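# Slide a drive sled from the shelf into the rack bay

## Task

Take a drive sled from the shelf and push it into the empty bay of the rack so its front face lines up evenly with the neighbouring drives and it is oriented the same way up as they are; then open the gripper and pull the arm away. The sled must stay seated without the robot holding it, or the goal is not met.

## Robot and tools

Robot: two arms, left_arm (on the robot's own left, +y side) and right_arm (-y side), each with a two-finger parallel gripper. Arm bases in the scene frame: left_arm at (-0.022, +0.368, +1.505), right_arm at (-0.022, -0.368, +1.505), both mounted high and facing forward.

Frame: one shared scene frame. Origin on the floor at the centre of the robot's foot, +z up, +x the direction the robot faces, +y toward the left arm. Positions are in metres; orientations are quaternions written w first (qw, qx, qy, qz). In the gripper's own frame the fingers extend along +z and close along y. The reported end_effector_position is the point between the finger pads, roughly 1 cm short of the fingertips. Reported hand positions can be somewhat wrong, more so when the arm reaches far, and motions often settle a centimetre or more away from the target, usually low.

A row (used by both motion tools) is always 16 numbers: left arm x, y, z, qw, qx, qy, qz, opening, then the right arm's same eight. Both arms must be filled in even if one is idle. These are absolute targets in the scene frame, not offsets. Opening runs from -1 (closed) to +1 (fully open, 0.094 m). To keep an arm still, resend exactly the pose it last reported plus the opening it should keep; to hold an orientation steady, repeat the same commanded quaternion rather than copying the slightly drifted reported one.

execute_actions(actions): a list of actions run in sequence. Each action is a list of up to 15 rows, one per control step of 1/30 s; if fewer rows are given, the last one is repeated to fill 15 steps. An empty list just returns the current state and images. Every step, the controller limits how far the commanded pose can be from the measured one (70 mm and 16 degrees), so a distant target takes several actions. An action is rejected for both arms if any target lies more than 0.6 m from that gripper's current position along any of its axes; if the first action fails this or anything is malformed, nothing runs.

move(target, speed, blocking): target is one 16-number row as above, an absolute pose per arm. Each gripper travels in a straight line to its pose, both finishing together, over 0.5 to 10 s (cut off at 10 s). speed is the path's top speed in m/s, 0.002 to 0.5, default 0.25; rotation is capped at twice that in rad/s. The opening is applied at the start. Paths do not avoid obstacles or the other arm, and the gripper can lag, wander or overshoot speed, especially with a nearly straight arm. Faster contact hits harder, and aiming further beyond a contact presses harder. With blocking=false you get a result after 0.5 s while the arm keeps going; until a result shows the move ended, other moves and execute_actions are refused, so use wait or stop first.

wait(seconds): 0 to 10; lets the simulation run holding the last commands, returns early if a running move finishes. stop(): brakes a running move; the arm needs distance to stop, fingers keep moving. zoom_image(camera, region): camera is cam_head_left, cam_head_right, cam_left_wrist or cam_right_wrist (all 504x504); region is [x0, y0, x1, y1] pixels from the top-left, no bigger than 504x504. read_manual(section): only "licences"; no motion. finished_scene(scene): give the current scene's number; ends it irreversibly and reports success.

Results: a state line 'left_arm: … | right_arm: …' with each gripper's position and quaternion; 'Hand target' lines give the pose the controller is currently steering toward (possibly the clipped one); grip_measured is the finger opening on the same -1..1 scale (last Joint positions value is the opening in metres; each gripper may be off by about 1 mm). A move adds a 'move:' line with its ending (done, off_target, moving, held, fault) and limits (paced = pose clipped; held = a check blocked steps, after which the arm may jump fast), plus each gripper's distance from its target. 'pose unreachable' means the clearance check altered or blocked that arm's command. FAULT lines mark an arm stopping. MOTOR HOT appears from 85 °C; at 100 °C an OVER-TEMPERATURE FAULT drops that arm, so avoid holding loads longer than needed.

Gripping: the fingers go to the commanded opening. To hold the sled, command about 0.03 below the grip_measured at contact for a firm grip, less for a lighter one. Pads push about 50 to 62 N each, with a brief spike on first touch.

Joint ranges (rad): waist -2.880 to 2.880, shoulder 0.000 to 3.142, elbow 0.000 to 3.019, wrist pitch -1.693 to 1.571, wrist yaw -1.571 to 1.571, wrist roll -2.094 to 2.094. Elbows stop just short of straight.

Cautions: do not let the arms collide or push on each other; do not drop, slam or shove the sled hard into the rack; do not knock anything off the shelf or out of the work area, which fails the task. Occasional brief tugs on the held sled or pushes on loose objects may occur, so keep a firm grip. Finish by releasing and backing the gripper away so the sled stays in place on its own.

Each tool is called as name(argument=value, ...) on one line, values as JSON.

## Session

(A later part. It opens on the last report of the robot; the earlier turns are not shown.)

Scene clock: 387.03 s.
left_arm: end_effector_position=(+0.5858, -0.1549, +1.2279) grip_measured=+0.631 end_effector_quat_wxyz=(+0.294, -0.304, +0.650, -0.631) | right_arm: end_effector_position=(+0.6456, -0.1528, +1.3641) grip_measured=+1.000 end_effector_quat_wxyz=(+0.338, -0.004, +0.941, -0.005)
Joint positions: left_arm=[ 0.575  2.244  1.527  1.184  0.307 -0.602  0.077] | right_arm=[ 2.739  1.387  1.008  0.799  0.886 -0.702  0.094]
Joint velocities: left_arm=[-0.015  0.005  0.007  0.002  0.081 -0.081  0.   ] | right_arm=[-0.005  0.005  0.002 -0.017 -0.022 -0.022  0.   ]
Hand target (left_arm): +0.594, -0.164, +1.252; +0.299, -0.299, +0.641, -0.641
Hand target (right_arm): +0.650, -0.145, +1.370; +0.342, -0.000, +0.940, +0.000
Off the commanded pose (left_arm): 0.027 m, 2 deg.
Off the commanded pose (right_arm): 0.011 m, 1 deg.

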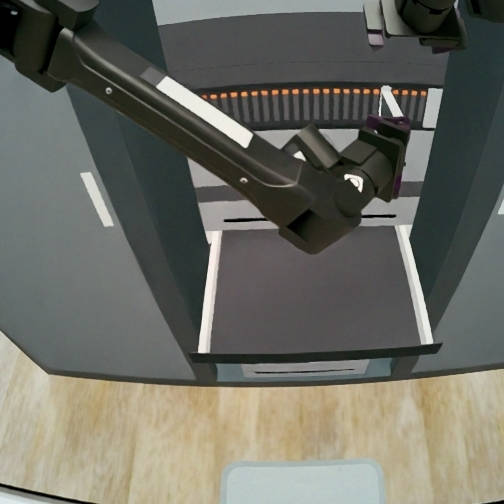

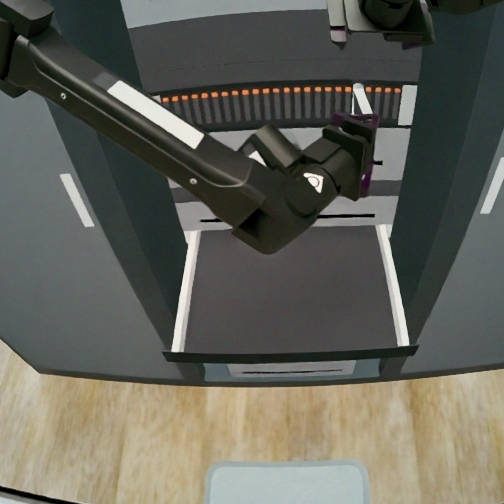

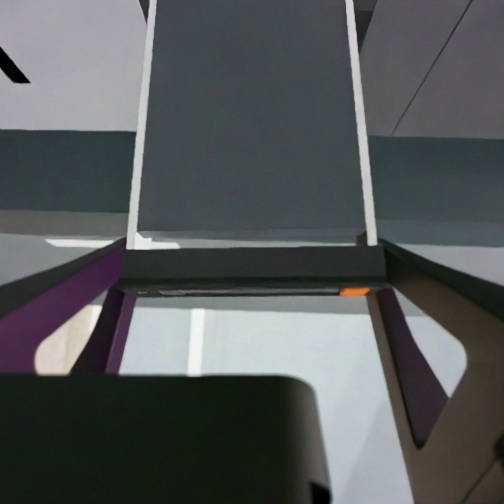

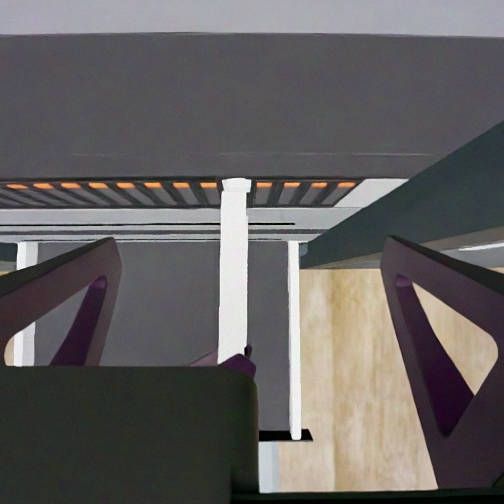

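execute_actions(actions=[[[0.598,-0.1665,1.252,0.299,-0.299,0.641,-0.641,0.56,0.65,-0.145,1.37,0.342,0,0.94,0,1]],[[0.602,-0.168,1.252,0.299,-0.299,0.641,-0.641,0.56,0.65,-0.145,1.37,0.342,0,0.94,0,1]]])

zoom_image(camera="cam_right_wrist", region=[160, 160, 320, 320])

Scene clock: 395.20 s.
left_arm: end_effector_position=(+0.5944, -0.1572, +1.2285) grip_measured=+0.631 end_effector_quat_wxyz=(+0.294, -0.304, +0.650, -0.631) | right_arm: end_effector_position=(+0.6456, -0.1528, +1.3641) grip_measured=+1.000 end_effector_quat_wxyz=(+0.338, -0.004, +0.941, -0.005)
Joint positions: left_arm=[ 0.573  2.244  1.55   1.161  0.306 -0.601  0.077] | right_arm=[ 2.739  1.387  1.008  0.799  0.886 -0.702  0.094]
Joint velocities: left_arm=[-0.005 -0.005  0.032 -0.002 -0.051  0.037 -0.   ] | right_arm=[-0.005 -0.005 -0.007  0.007  0.007  0.022  0.   ]
Hand target (left_arm): +0.602, -0.168, +1.252; +0.299, -0.299, +0.641, -0.641
Hand target (right_arm): +0.650, -0.145, +1.370; +0.342, -0.000, +0.940, +0.000
Off the commanded pose (left_arm): 0.027 m, 2 deg.
Off the commanded pose (right_arm): 0.011 m, 1 deg.

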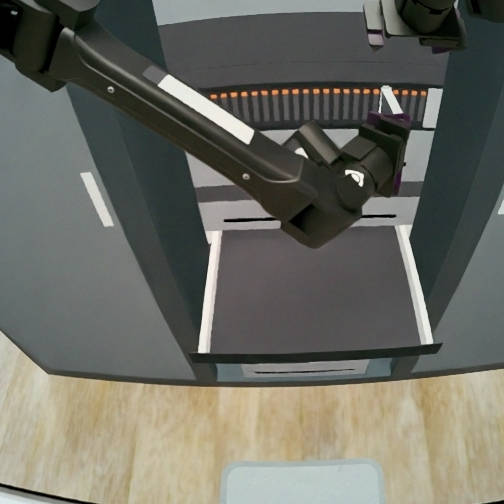

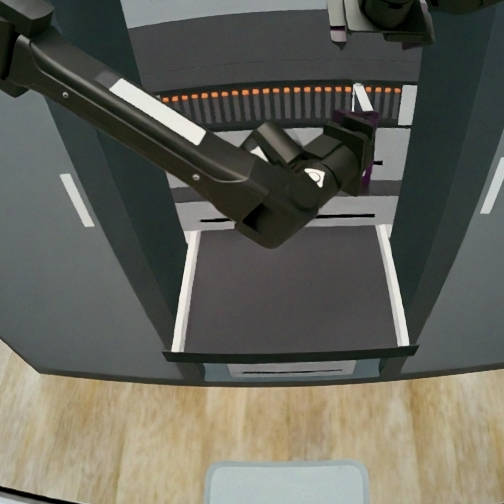

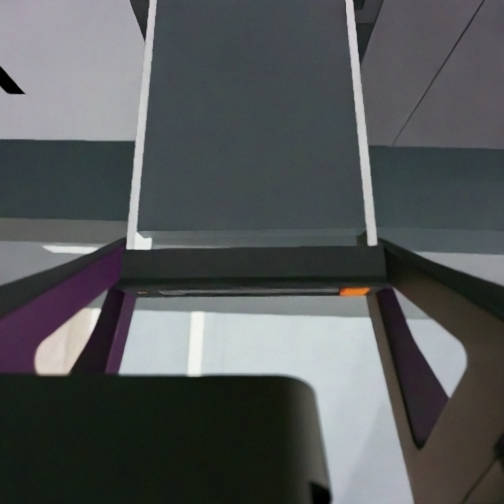

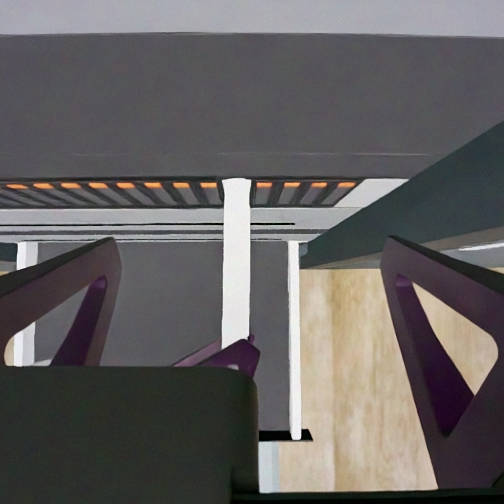

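Region (160, 160, 320, 320) of cam_right_wrist's 504x504 image, scaled by 3.150, with more detail than that image has.

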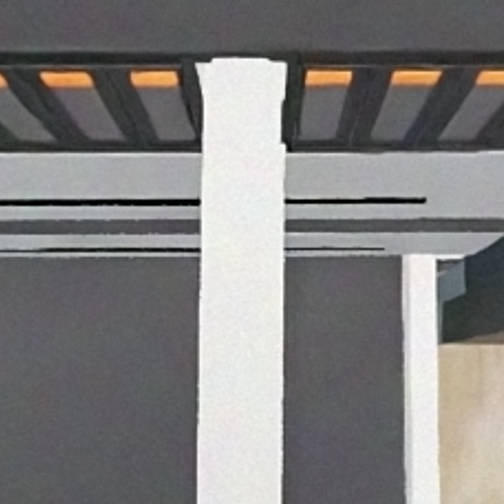

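execute_actions(actions=[[[0.606,-0.168,1.252,0.299,-0.299,0.641,-0.641,0.56,0.65,-0.145,1.37,0.342,0,0.94,0,1]],[[0.610,-0.168,1.252,0.299,-0.299,0.641,-0.641,0.56,0.65,-0.145,1.37,0.342,0,0.94,0,1]],[[0.614,-0.168,1.252,0.299,-0.299,0.641,-0.641,0.56,0.65,-0.145,1.37,0.342,0,0.94,0,1]]])

zoom_image(camera="cam_right_wrist", region=[160, 160, 320, 320])

Scene clock: 402.33 s.
left_arm: end_effector_position=(+0.5956, -0.1605, +1.2276) grip_measured=+0.631 end_effector_quat_wxyz=(+0.288, -0.303, +0.653, -0.631) | right_arm: end_effector_position=(+0.6456, -0.1528, +1.3641) grip_measured=+1.000 end_effector_quat_wxyz=(+0.338, -0.004, +0.941, -0.005)
Joint positions: left_arm=[ 0.572  2.244  1.558  1.139  0.306 -0.6    0.077] | right_arm=[ 2.739  1.387  1.008  0.799  0.886 -0.702  0.094]
Joint velocities: left_arm=[ 0.005 -0.005  0.007  0.017 -0.037  0.007 -0.002] | right_arm=[-0.015  0.005  0.002 -0.017 -0.007  0.007  0.   ]
Hand target (left_arm): +0.613, -0.167, +1.252; +0.299, -0.299, +0.641, -0.641
Hand target (right_arm): +0.650, -0.145, +1.370; +0.342, -0.000, +0.940, +0.000
Off the commanded pose (left_arm): 0.031 m, 2 deg.
Off the commanded pose (right_arm): 0.011 m, 1 deg.

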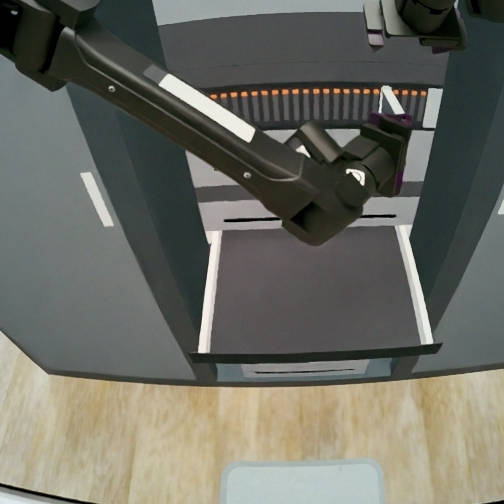

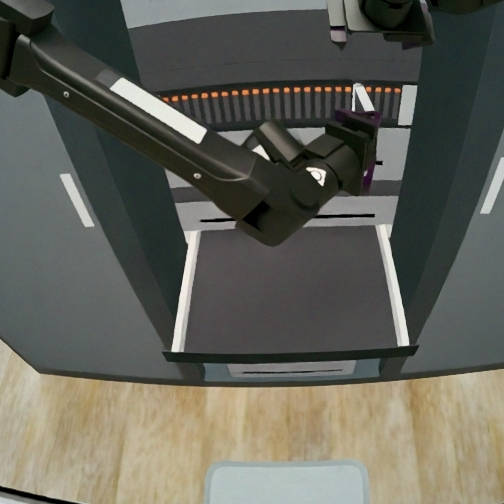

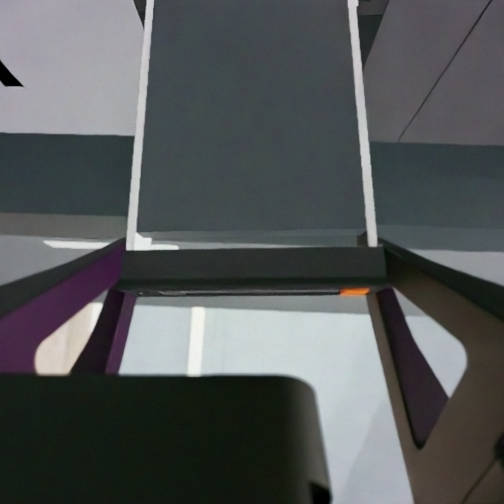

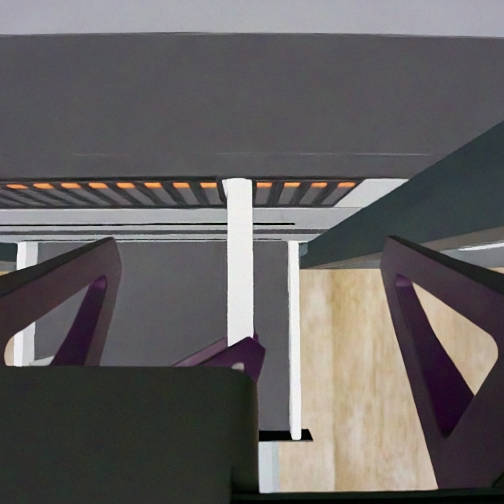

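Region (160, 160, 320, 320) of cam_right_wrist's 504x504 image, scaled by 3.150, with more detail than that image has.

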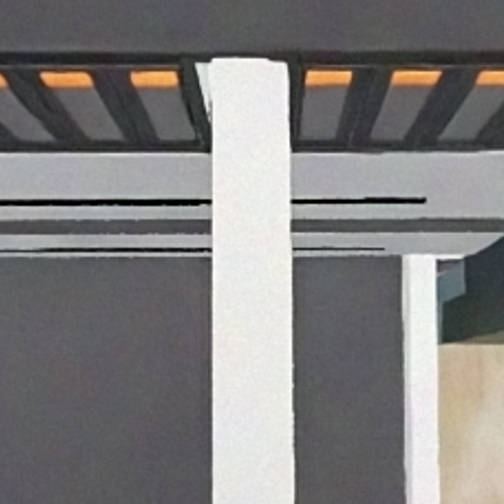

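execute_actions(actions=[[[0.59,-0.161,1.255,0.299,-0.299,0.641,-0.641,0.56,0.65,-0.145,1.37,0.342,0,0.94,0,1]],[[0.59,-0.161,1.255,0.299,-0.299,0.641,-0.641,0.56,0.65,-0.145,1.37,0.342,0,0.94,0,1]]])

Scene clock: 418.60 s.
left_arm: end_effector_position=(+0.5821, -0.1568, +1.2298) grip_measured=+0.631 end_effector_quat_wxyz=(+0.285, -0.303, +0.655, -0.631) | right_arm: end_effector_position=(+0.6456, -0.1528, +1.3641) grip_measured=+1.000 end_effector_quat_wxyz=(+0.338, -0.004, +0.941, -0.005)
Joint positions: left_arm=[ 0.571  2.235  1.513  1.169  0.305 -0.6    0.077] | right_arm=[ 2.739  1.387  1.008  0.799  0.886 -0.702  0.094]
Joint velocities: left_arm=[-0.015  0.005  0.002 -0.002 -0.081  0.066  0.001] | right_arm=[-0.005 -0.005 -0.007  0.007  0.037 -0.051  0.   ]
Hand target (left_arm): +0.590, -0.161, +1.255; +0.299, -0.299, +0.641, -0.641
Hand target (right_arm): +0.650, -0.145, +1.370; +0.342, -0.000, +0.940, +0.000
Off the commanded pose (left_arm): 0.027 m, 3 deg.
Off the commanded pose (right_arm): 0.011 m, 1 deg.

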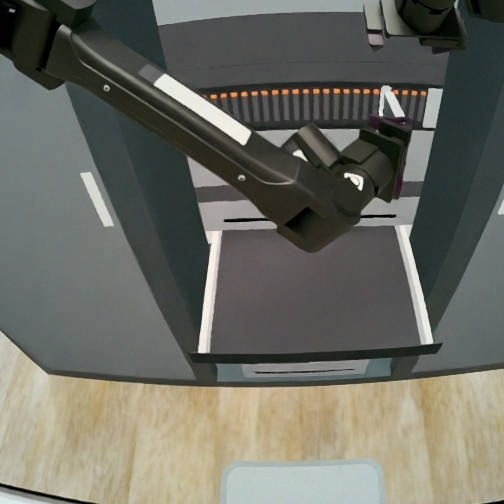

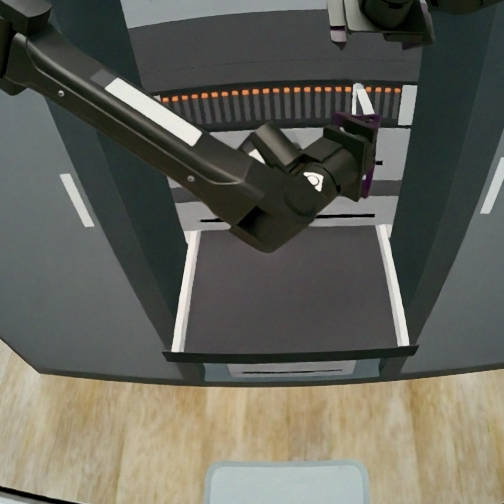

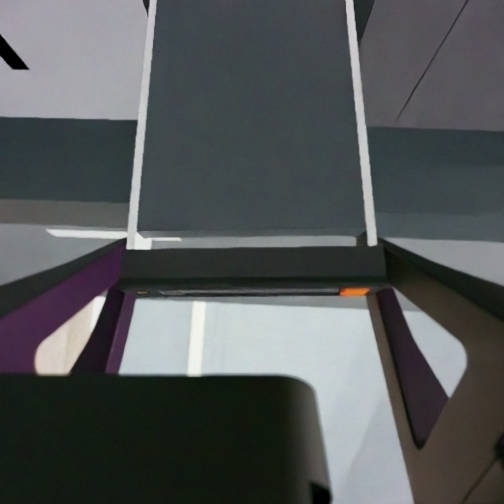

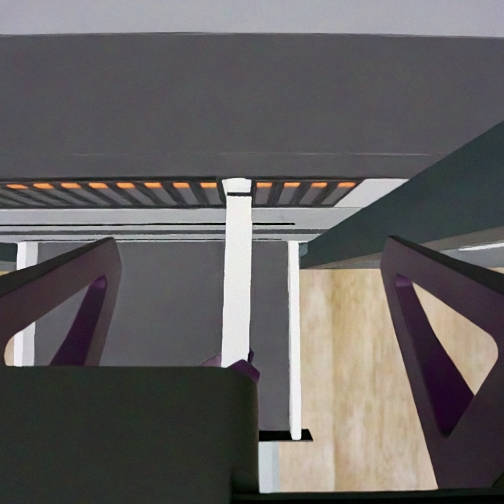

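zoom_image(camera="cam_right_wrist", region=[160, 160, 320, 320])

zoom_image(camera="cam_head_left", region=[340, 70, 440, 170])

Region (160, 160, 320, 320) of cam_right_wrist's 504x504 image, scaled by 3.150, with more detail than that image has.

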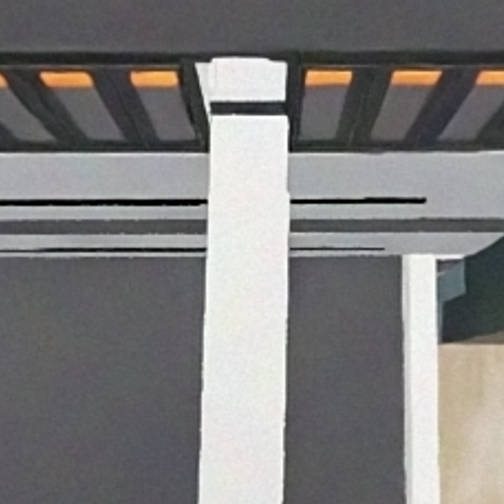

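Region (340, 70, 440, 170) of cam_head_left's 504x504 image, scaled by 5.040, with more detail than that image has.

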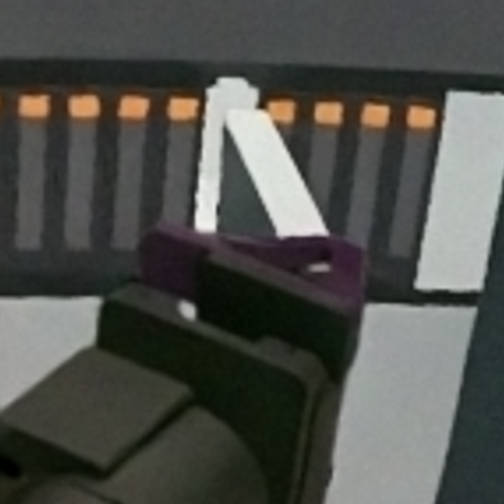

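execute_actions(actions=[[[0.596,-0.158,1.257,0.299,-0.299,0.641,-0.641,0.56,0.65,-0.145,1.37,0.342,0,0.94,0,1]],[[0.602,-0.158,1.257,0.299,-0.299,0.641,-0.641,0.56,0.65,-0.145,1.37,0.342,0,0.94,0,1]]])

zoom_image(camera="cam_right_wrist", region=[160, 160, 320, 320])

zoom_image(camera="cam_head_left", region=[340, 70, 440, 170])

Scene clock: 442.50 s.
left_arm: end_effector_position=(+0.5887, -0.1531, +1.2335) grip_measured=+0.631 end_effector_quat_wxyz=(+0.290, -0.304, +0.652, -0.631) | right_arm: end_effector_position=(+0.6456, -0.1528, +1.3641) grip_measured=+1.000 end_effector_quat_wxyz=(+0.338, -0.004, +0.941, -0.005)
Joint positions: left_arm=[ 0.571  2.224  1.513  1.169  0.305 -0.6    0.077] | right_arm=[ 2.739  1.387  1.008  0.799  0.886 -0.702  0.094]
Joint velocities: left_arm=[ 0.005 -0.005  0.012 -0.002 -0.007  0.037  0.   ] | right_arm=[-0.005 -0.005 -0.007 -0.002 -0.066 -0.051  0.   ]
Hand target (left_arm): +0.602, -0.158, +1.257; +0.299, -0.299, +0.641, -0.641
Hand target (right_arm): +0.650, -0.145, +1.370; +0.342, -0.000, +0.940, +0.000
Off the commanded pose (left_arm): 0.027 m, 2 deg.
Off the commanded pose (right_arm): 0.011 m, 1 deg.

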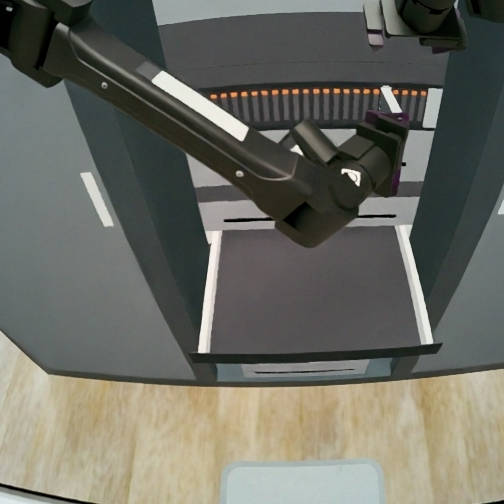

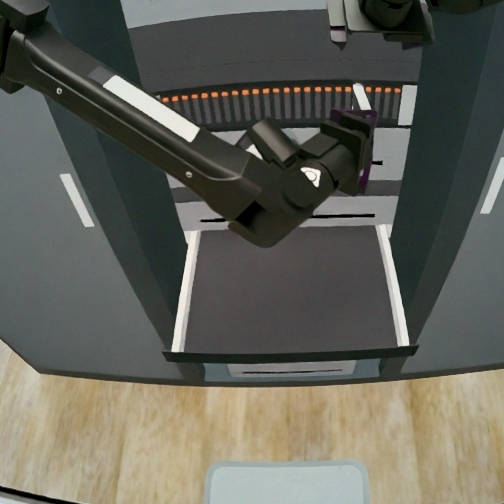

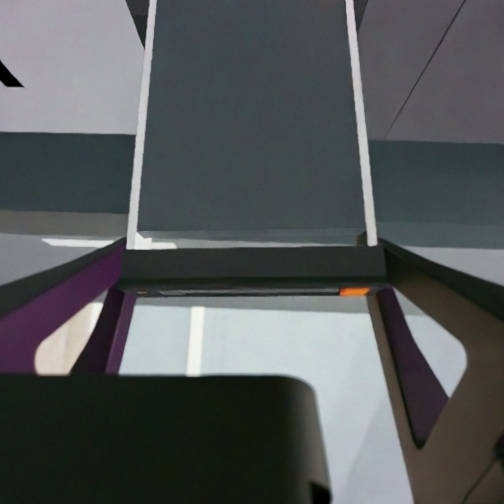

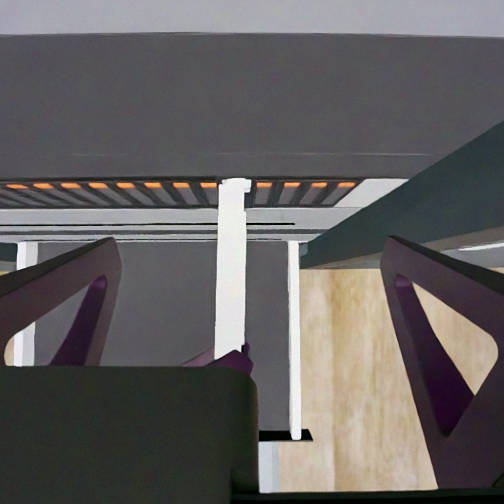

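Region (160, 160, 320, 320) of cam_right_wrist's 504x504 image, scaled by 3.150, with more detail than that image has.

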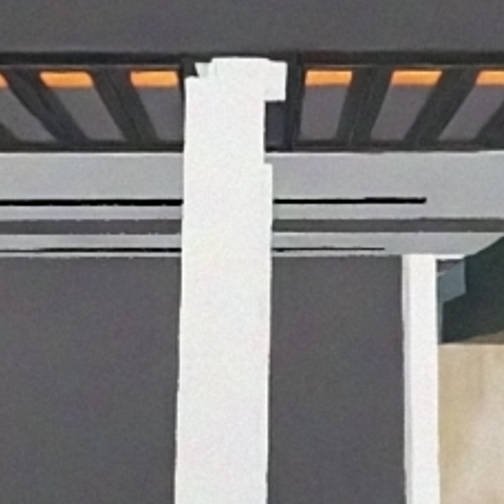

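Region (340, 70, 440, 170) of cam_head_left's 504x504 image, scaled by 5.040, with more detail than that image has.

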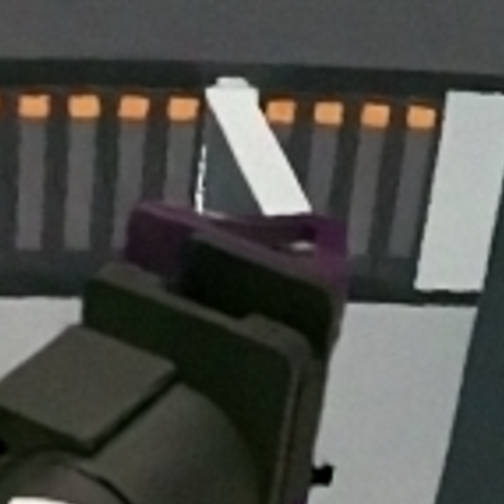

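execute_actions(actions=[[[0.603,-0.1625,1.255,0.299,-0.299,0.641,-0.641,0.56,0.65,-0.145,1.37,0.342,0,0.94,0,1]],[[0.604,-0.1625,1.254,0.299,-0.299,0.641,-0.641,0.56,0.65,-0.145,1.37,0.342,0,0.94,0,1]]])

zoom_image(camera="cam_right_wrist", region=[160, 160, 320, 320])

zoom_image(camera="cam_head_left", region=[340, 70, 440, 170])

Scene clock: 459.50 s.
left_arm: end_effector_position=(+0.5926, -0.1538, +1.2336) grip_measured=+0.631 end_effector_quat_wxyz=(+0.290, -0.303, +0.652, -0.631) | right_arm: end_effector_position=(+0.6456, -0.1528, +1.3641) grip_measured=+1.000 end_effector_quat_wxyz=(+0.338, -0.004, +0.941, -0.005)
Joint positions: left_arm=[ 0.571  2.224  1.523  1.159  0.305 -0.599  0.077] | right_arm=[ 2.739  1.387  1.008  0.799  0.886 -0.702  0.094]
Joint velocities: left_arm=[-0.005 -0.015 -0.002  0.007 -0.007 -0.037 -0.001] | right_arm=[ 0.005 -0.015 -0.002 -0.002  0.007  0.051  0.   ]
Hand target (left_arm): +0.604, -0.162, +1.254; +0.299, -0.299, +0.641, -0.641
Hand target (right_arm): +0.650, -0.145, +1.370; +0.342, -0.000, +0.940, +0.000
Off the commanded pose (left_arm): 0.025 m, 2 deg.
Off the commanded pose (right_arm): 0.011 m, 1 deg.

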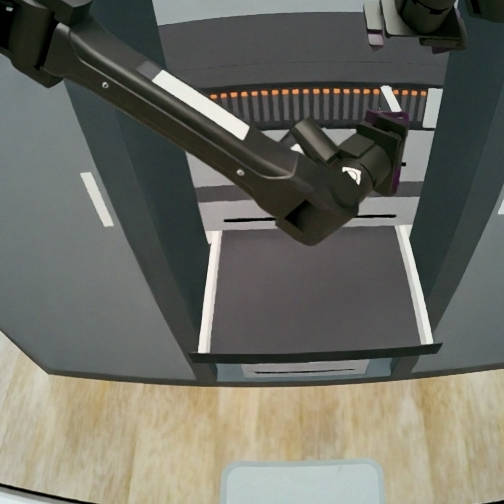

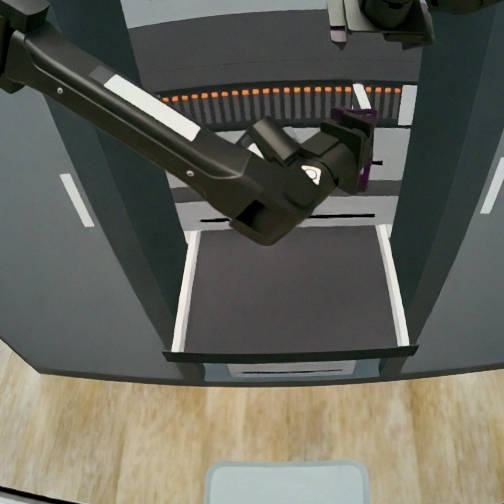

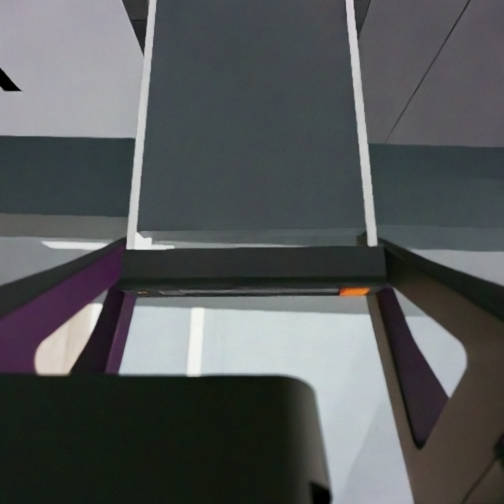

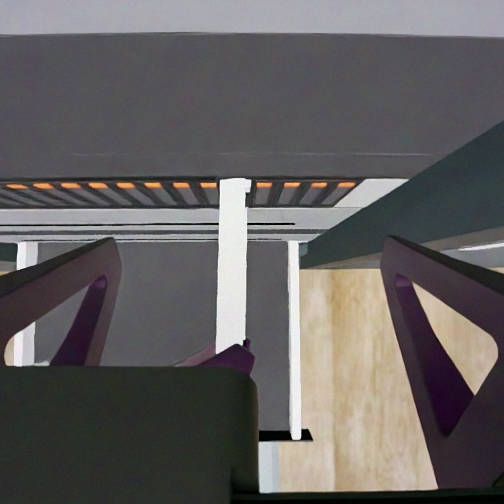

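Region (160, 160, 320, 320) of cam_right_wrist's 504x504 image, scaled by 3.150, with more detail than that image has.

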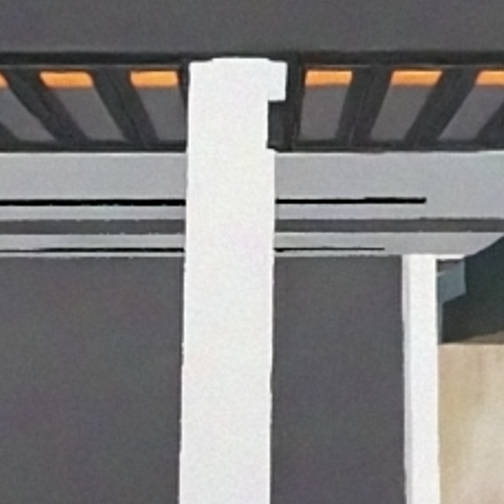

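Region (340, 70, 440, 170) of cam_head_left's 504x504 image, scaled by 5.040, with more detail than that image has.

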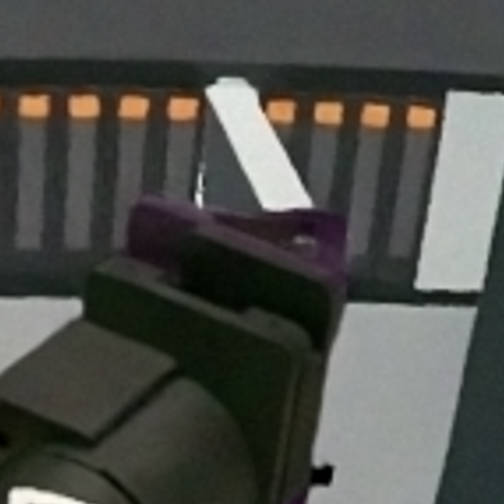

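execute_actions(actions=[[[0.601,-0.165,1.252,0.299,-0.299,0.641,-0.641,0.56,0.65,-0.145,1.37,0.342,0,0.94,0,1]],[[0.600,-0.167,1.250,0.299,-0.299,0.641,-0.641,0.56,0.65,-0.145,1.37,0.342,0,0.94,0,1]]])

zoom_image(camera="cam_right_wrist", region=[160, 160, 320, 320])

Scene clock: 469.07 s.
left_arm: end_effector_position=(+0.5972, -0.1544, +1.2333) grip_measured=+0.631 end_effector_quat_wxyz=(+0.295, -0.304, +0.650, -0.631) | right_arm: end_effector_position=(+0.6456, -0.1528, +1.3641) grip_measured=+1.000 end_effector_quat_wxyz=(+0.338, -0.004, +0.941, -0.005)
Joint positions: left_arm=[ 0.571  2.229  1.538  1.158  0.303 -0.598  0.077] | right_arm=[ 2.739  1.387  1.008  0.799  0.886 -0.702  0.094]
Joint velocities: left_arm=[ 0.005 -0.005  0.002 -0.012 -0.066 -0.037 -0.001] | right_arm=[-0.034 -0.024  0.002 -0.007  0.037 -0.066  0.   ]
Hand target (left_arm): +0.600, -0.166, +1.250; +0.299, -0.299, +0.641, -0.641
Hand target (right_arm): +0.650, -0.145, +1.370; +0.342, -0.000, +0.940, +0.000
Off the commanded pose (left_arm): 0.021 m, 2 deg.
Off the commanded pose (right_arm): 0.011 m, 1 deg.

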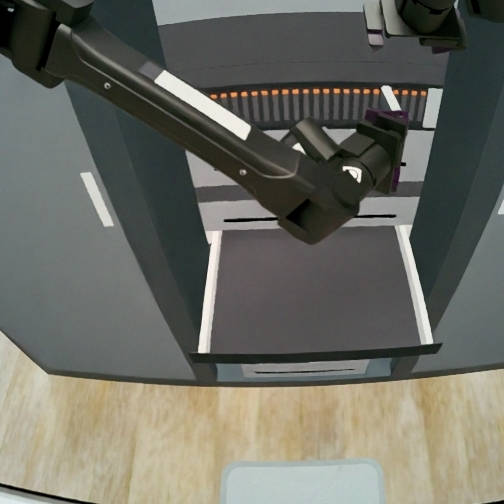

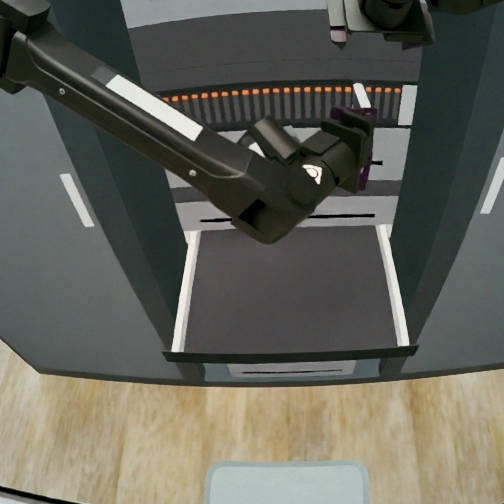

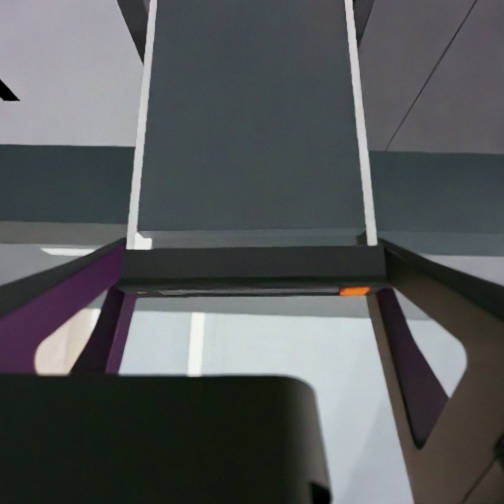

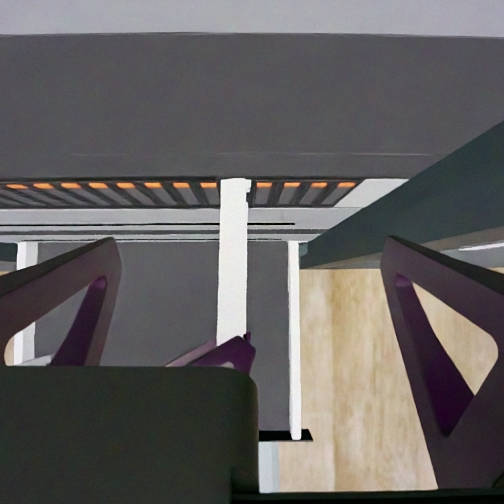

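Region (160, 160, 320, 320) of cam_right_wrist's 504x504 image, scaled by 3.150, with more detail than that image has.

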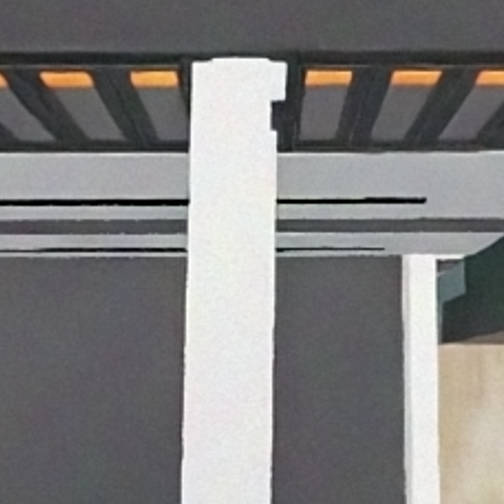

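execute_actions(actions=[[[0.604,-0.169,1.250,0.299,-0.299,0.641,-0.641,0.56,0.65,-0.145,1.37,0.342,0,0.94,0,1]],[[0.608,-0.170,1.250,0.299,-0.299,0.641,-0.641,0.56,0.65,-0.145,1.37,0.342,0,0.94,0,1]]])

zoom_image(camera="cam_right_wrist", region=[160, 160, 320, 320])

Scene clock: 478.00 s.
left_arm: end_effector_position=(+0.6055, -0.1559, +1.2328) grip_measured=+0.631 end_effector_quat_wxyz=(+0.296, -0.305, +0.650, -0.630) | right_arm: end_effector_position=(+0.6456, -0.1528, +1.3641) grip_measured=+1.000 end_effector_quat_wxyz=(+0.338, -0.004, +0.941, -0.005)
Joint positions: left_arm=[ 0.571  2.231  1.562  1.138  0.302 -0.598  0.077] | right_arm=[ 2.739  1.387  1.008  0.799  0.886 -0.702  0.094]
Joint velocities: left_arm=[-0.015 -0.005 -0.007 -0.007  0.007  0.051  0.001] | right_arm=[-0.015 -0.005 -0.007 -0.012 -0.051 -0.066  0.   ]
Hand target (left_arm): +0.607, -0.169, +1.250; +0.299, -0.299, +0.641, -0.641
Hand target (right_arm): +0.650, -0.145, +1.370; +0.342, -0.000, +0.940, +0.000
Off the commanded pose (left_arm): 0.022 m, 2 deg.
Off the commanded pose (right_arm): 0.011 m, 1 deg.

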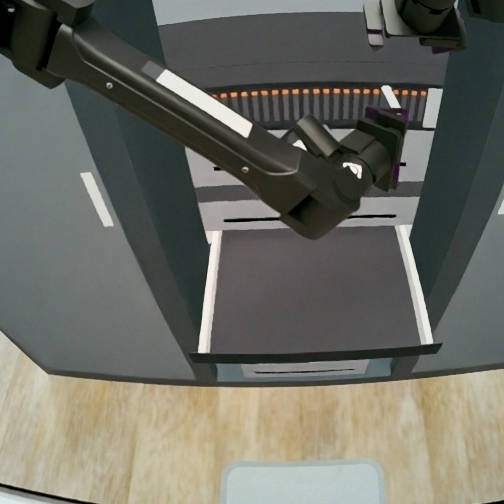

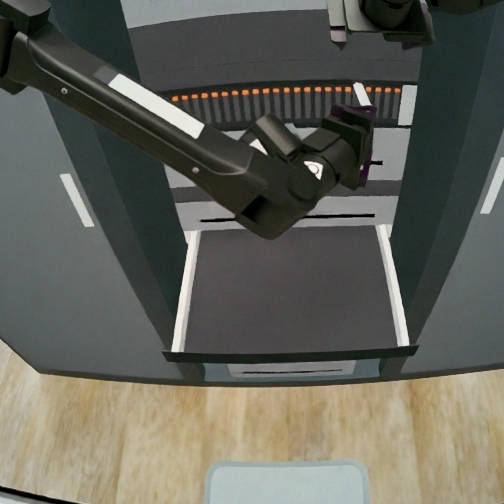

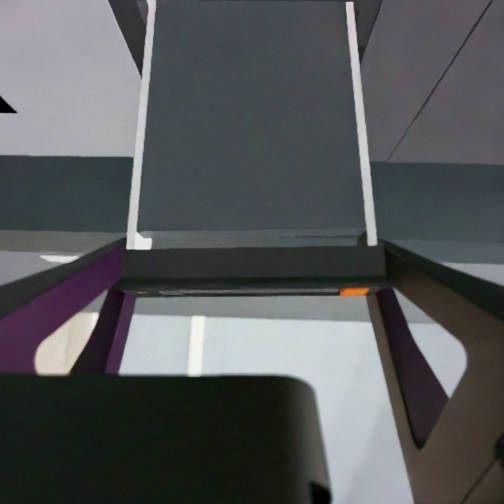

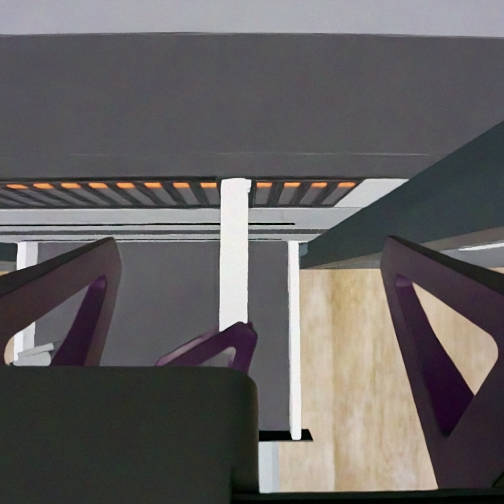

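Region (160, 160, 320, 320) of cam_right_wrist's 504x504 image, scaled by 3.150, with more detail than that image has.

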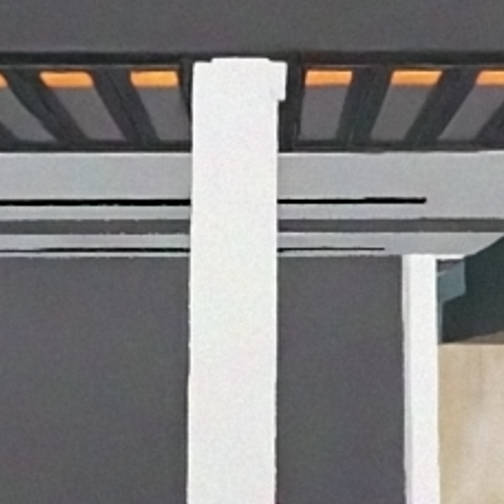

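It's in. Continue.

execute_actions(actions=[[[0.613,-0.169,1.250,0.299,-0.299,0.641,-0.641,0.56,0.65,-0.145,1.37,0.342,0,0.94,0,1]],[[0.619,-0.168,1.250,0.299,-0.299,0.641,-0.641,0.56,0.65,-0.145,1.37,0.342,0,0.94,0,1]],[[0.625,-0.167,1.250,0.299,-0.299,0.641,-0.641,0.56,0.65,-0.145,1.37,0.342,0,0.94,0,1]]])

Scene clock: 484.63 s.
left_arm: end_effector_position=(+0.6158, -0.1587, +1.2316) grip_measured=+0.631 end_effector_quat_wxyz=(+0.293, -0.304, +0.652, -0.630) | right_arm: end_effector_position=(+0.6456, -0.1528, +1.3641) grip_measured=+1.000 end_effector_quat_wxyz=(+0.338, -0.004, +0.941, -0.005)
Joint positions: left_arm=[ 0.571  2.231  1.591  1.102  0.301 -0.598  0.077] | right_arm=[ 2.739  1.387  1.008  0.799  0.886 -0.702  0.094]
Joint velocities: left_arm=[-0.015  0.015 -0.007 -0.007  0.037  0.022  0.   ] | right_arm=[-0.005 -0.005 -0.007  0.002  0.037 -0.022  0.   ]
Hand target (left_arm): +0.625, -0.167, +1.250; +0.299, -0.299, +0.641, -0.641
Hand target (right_arm): +0.650, -0.145, +1.370; +0.342, -0.000, +0.940, +0.000
Off the commanded pose (left_arm): 0.022 m, 2 deg.
Off the commanded pose (right_arm): 0.011 m, 1 deg.

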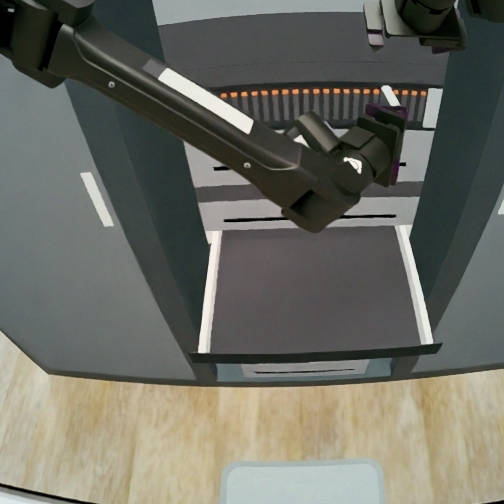

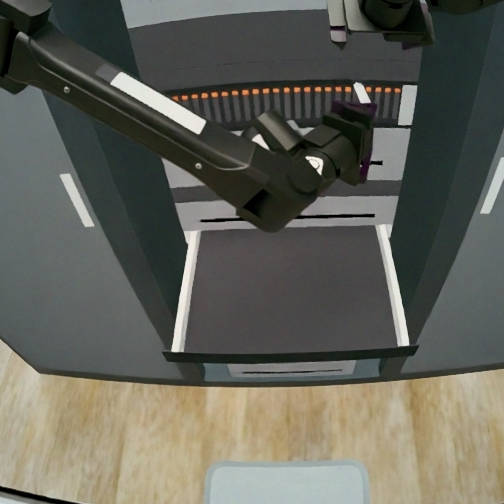

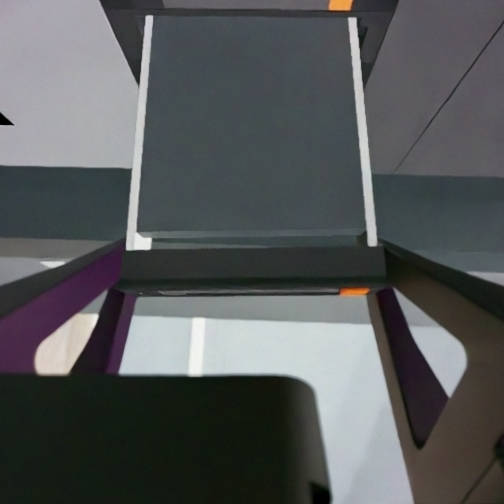

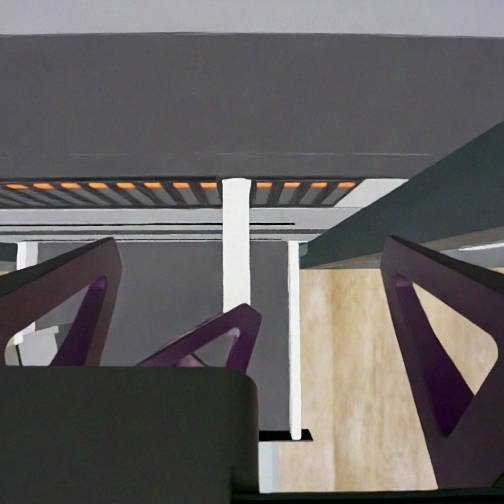

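execute_actions(actions=[[[0.629,-0.164,1.253,0.299,-0.299,0.641,-0.641,0.56,0.65,-0.145,1.37,0.342,0,0.94,0,1]],[[0.634,-0.162,1.256,0.299,-0.299,0.641,-0.641,0.56,0.65,-0.145,1.37,0.342,0,0.94,0,1]],[[0.640,-0.162,1.256,0.299,-0.299,0.641,-0.641,0.56,0.65,-0.145,1.37,0.342,0,0.94,0,1]]])

Scene clock: 493.23 s.
left_arm: end_effector_position=(+0.6219, -0.1592, +1.2320) grip_measured=+0.631 end_effector_quat_wxyz=(+0.288, -0.304, +0.654, -0.630) | right_arm: end_effector_position=(+0.6456, -0.1528, +1.3641) grip_measured=+1.000 end_effector_quat_wxyz=(+0.338, -0.004, +0.941, -0.005)
Joint positions: left_arm=[ 0.571  2.224  1.602  1.074  0.301 -0.598  0.077] | right_arm=[ 2.739  1.387  1.008  0.799  0.886 -0.702  0.094]
Joint velocities: left_arm=[-0.005 -0.015 -0.002 -0.002 -0.081  0.022 -0.001] | right_arm=[-0.005 -0.005 -0.007 -0.032  0.007  0.022  0.   ]
Hand target (left_arm): +0.639, -0.161, +1.256; +0.299, -0.299, +0.641, -0.641
Hand target (right_arm): +0.650, -0.145, +1.370; +0.342, -0.000, +0.940, +0.000
Off the commanded pose (left_arm): 0.030 m, 2 deg.
Off the commanded pose (right_arm): 0.011 m, 1 deg.

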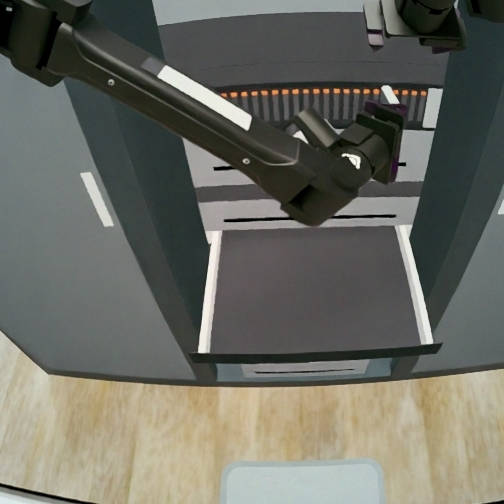

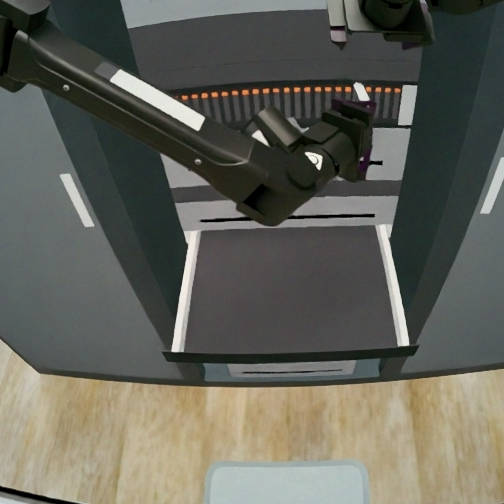

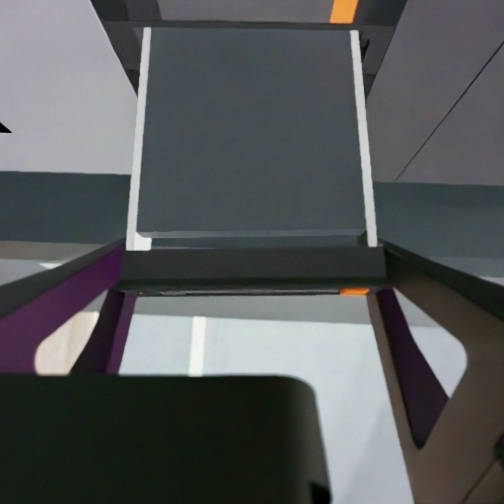

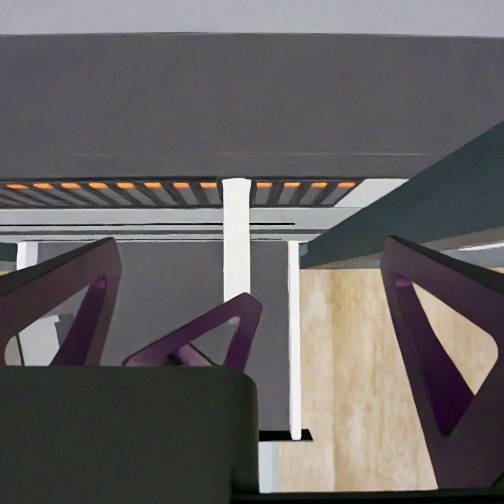

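execute_actions(actions=[[[0.645,-0.159,1.256,0.299,-0.299,0.641,-0.641,0.56,0.65,-0.145,1.37,0.342,0,0.94,0,1]],[[0.651,-0.158,1.256,0.299,-0.299,0.641,-0.641,0.56,0.65,-0.145,1.37,0.342,0,0.94,0,1]],[[0.657,-0.158,1.256,0.299,-0.299,0.641,-0.641,0.56,0.65,-0.145,1.37,0.342,0,0.94,0,1]],[[0.663,-0.158,1.256,0.299,-0.299,0.641,-0.641,0.56,0.65,-0.145,1.37,0.342,0,0.94,0,1]]])

Scene clock: 500.63 s.
left_arm: end_effector_position=(+0.6300, -0.1624, +1.2320) grip_measured=+0.631 end_effector_quat_wxyz=(+0.280, -0.298, +0.659, -0.631) | right_arm: end_effector_position=(+0.6456, -0.1528, +1.3641) grip_measured=+1.000 end_effector_quat_wxyz=(+0.338, -0.004, +0.941, -0.005)
Joint positions: left_arm=[ 0.571  2.218  1.624  1.024  0.308 -0.593  0.077] | right_arm=[ 2.739  1.387  1.008  0.799  0.886 -0.702  0.094]
Joint velocities: left_arm=[ 0.005 -0.015 -0.012  0.007  0.007 -0.037 -0.   ] | right_arm=[-0.005 -0.015 -0.007 -0.002  0.007 -0.037  0.   ]
Hand target (left_arm): +0.662, -0.157, +1.257; +0.299, -0.299, +0.641, -0.641
Hand target (right_arm): +0.650, -0.145, +1.370; +0.342, -0.000, +0.940, +0.000
Off the commanded pose (left_arm): 0.041 m, 3 deg.
Off the commanded pose (right_arm): 0.011 m, 1 deg.

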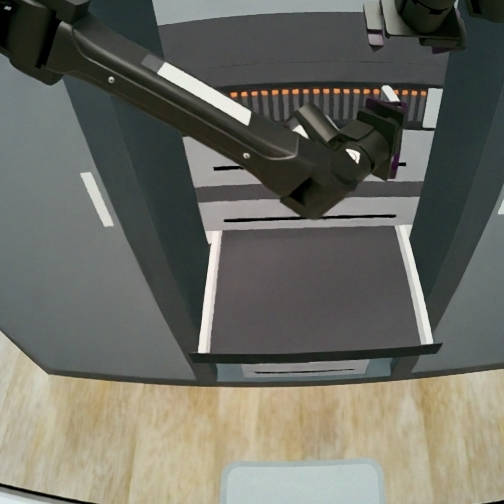

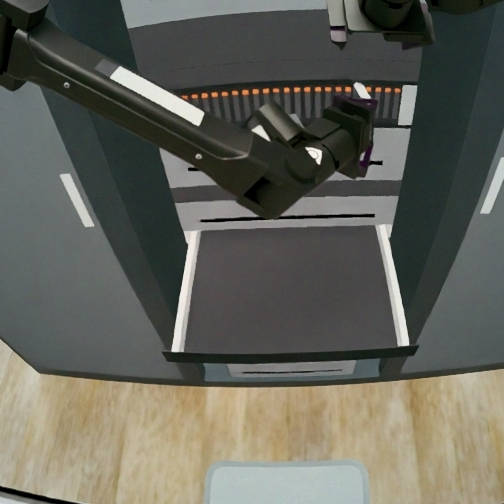

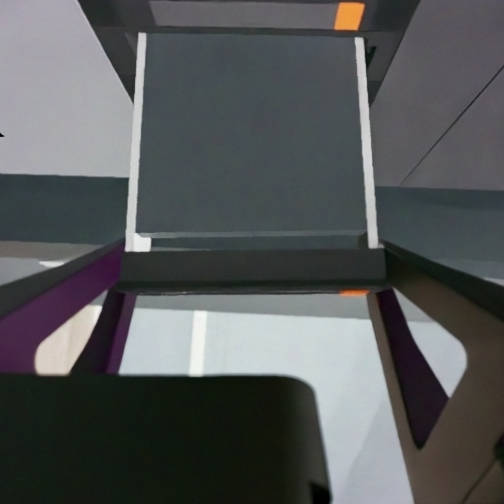

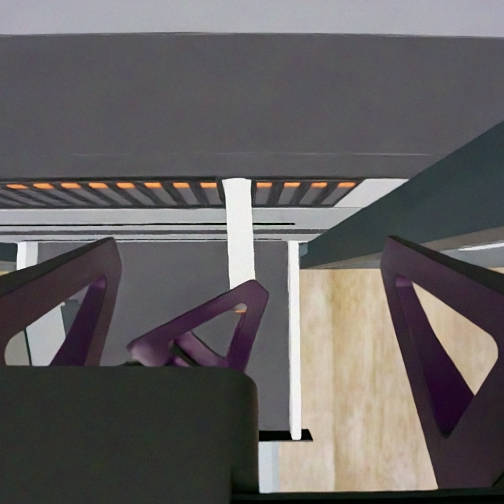

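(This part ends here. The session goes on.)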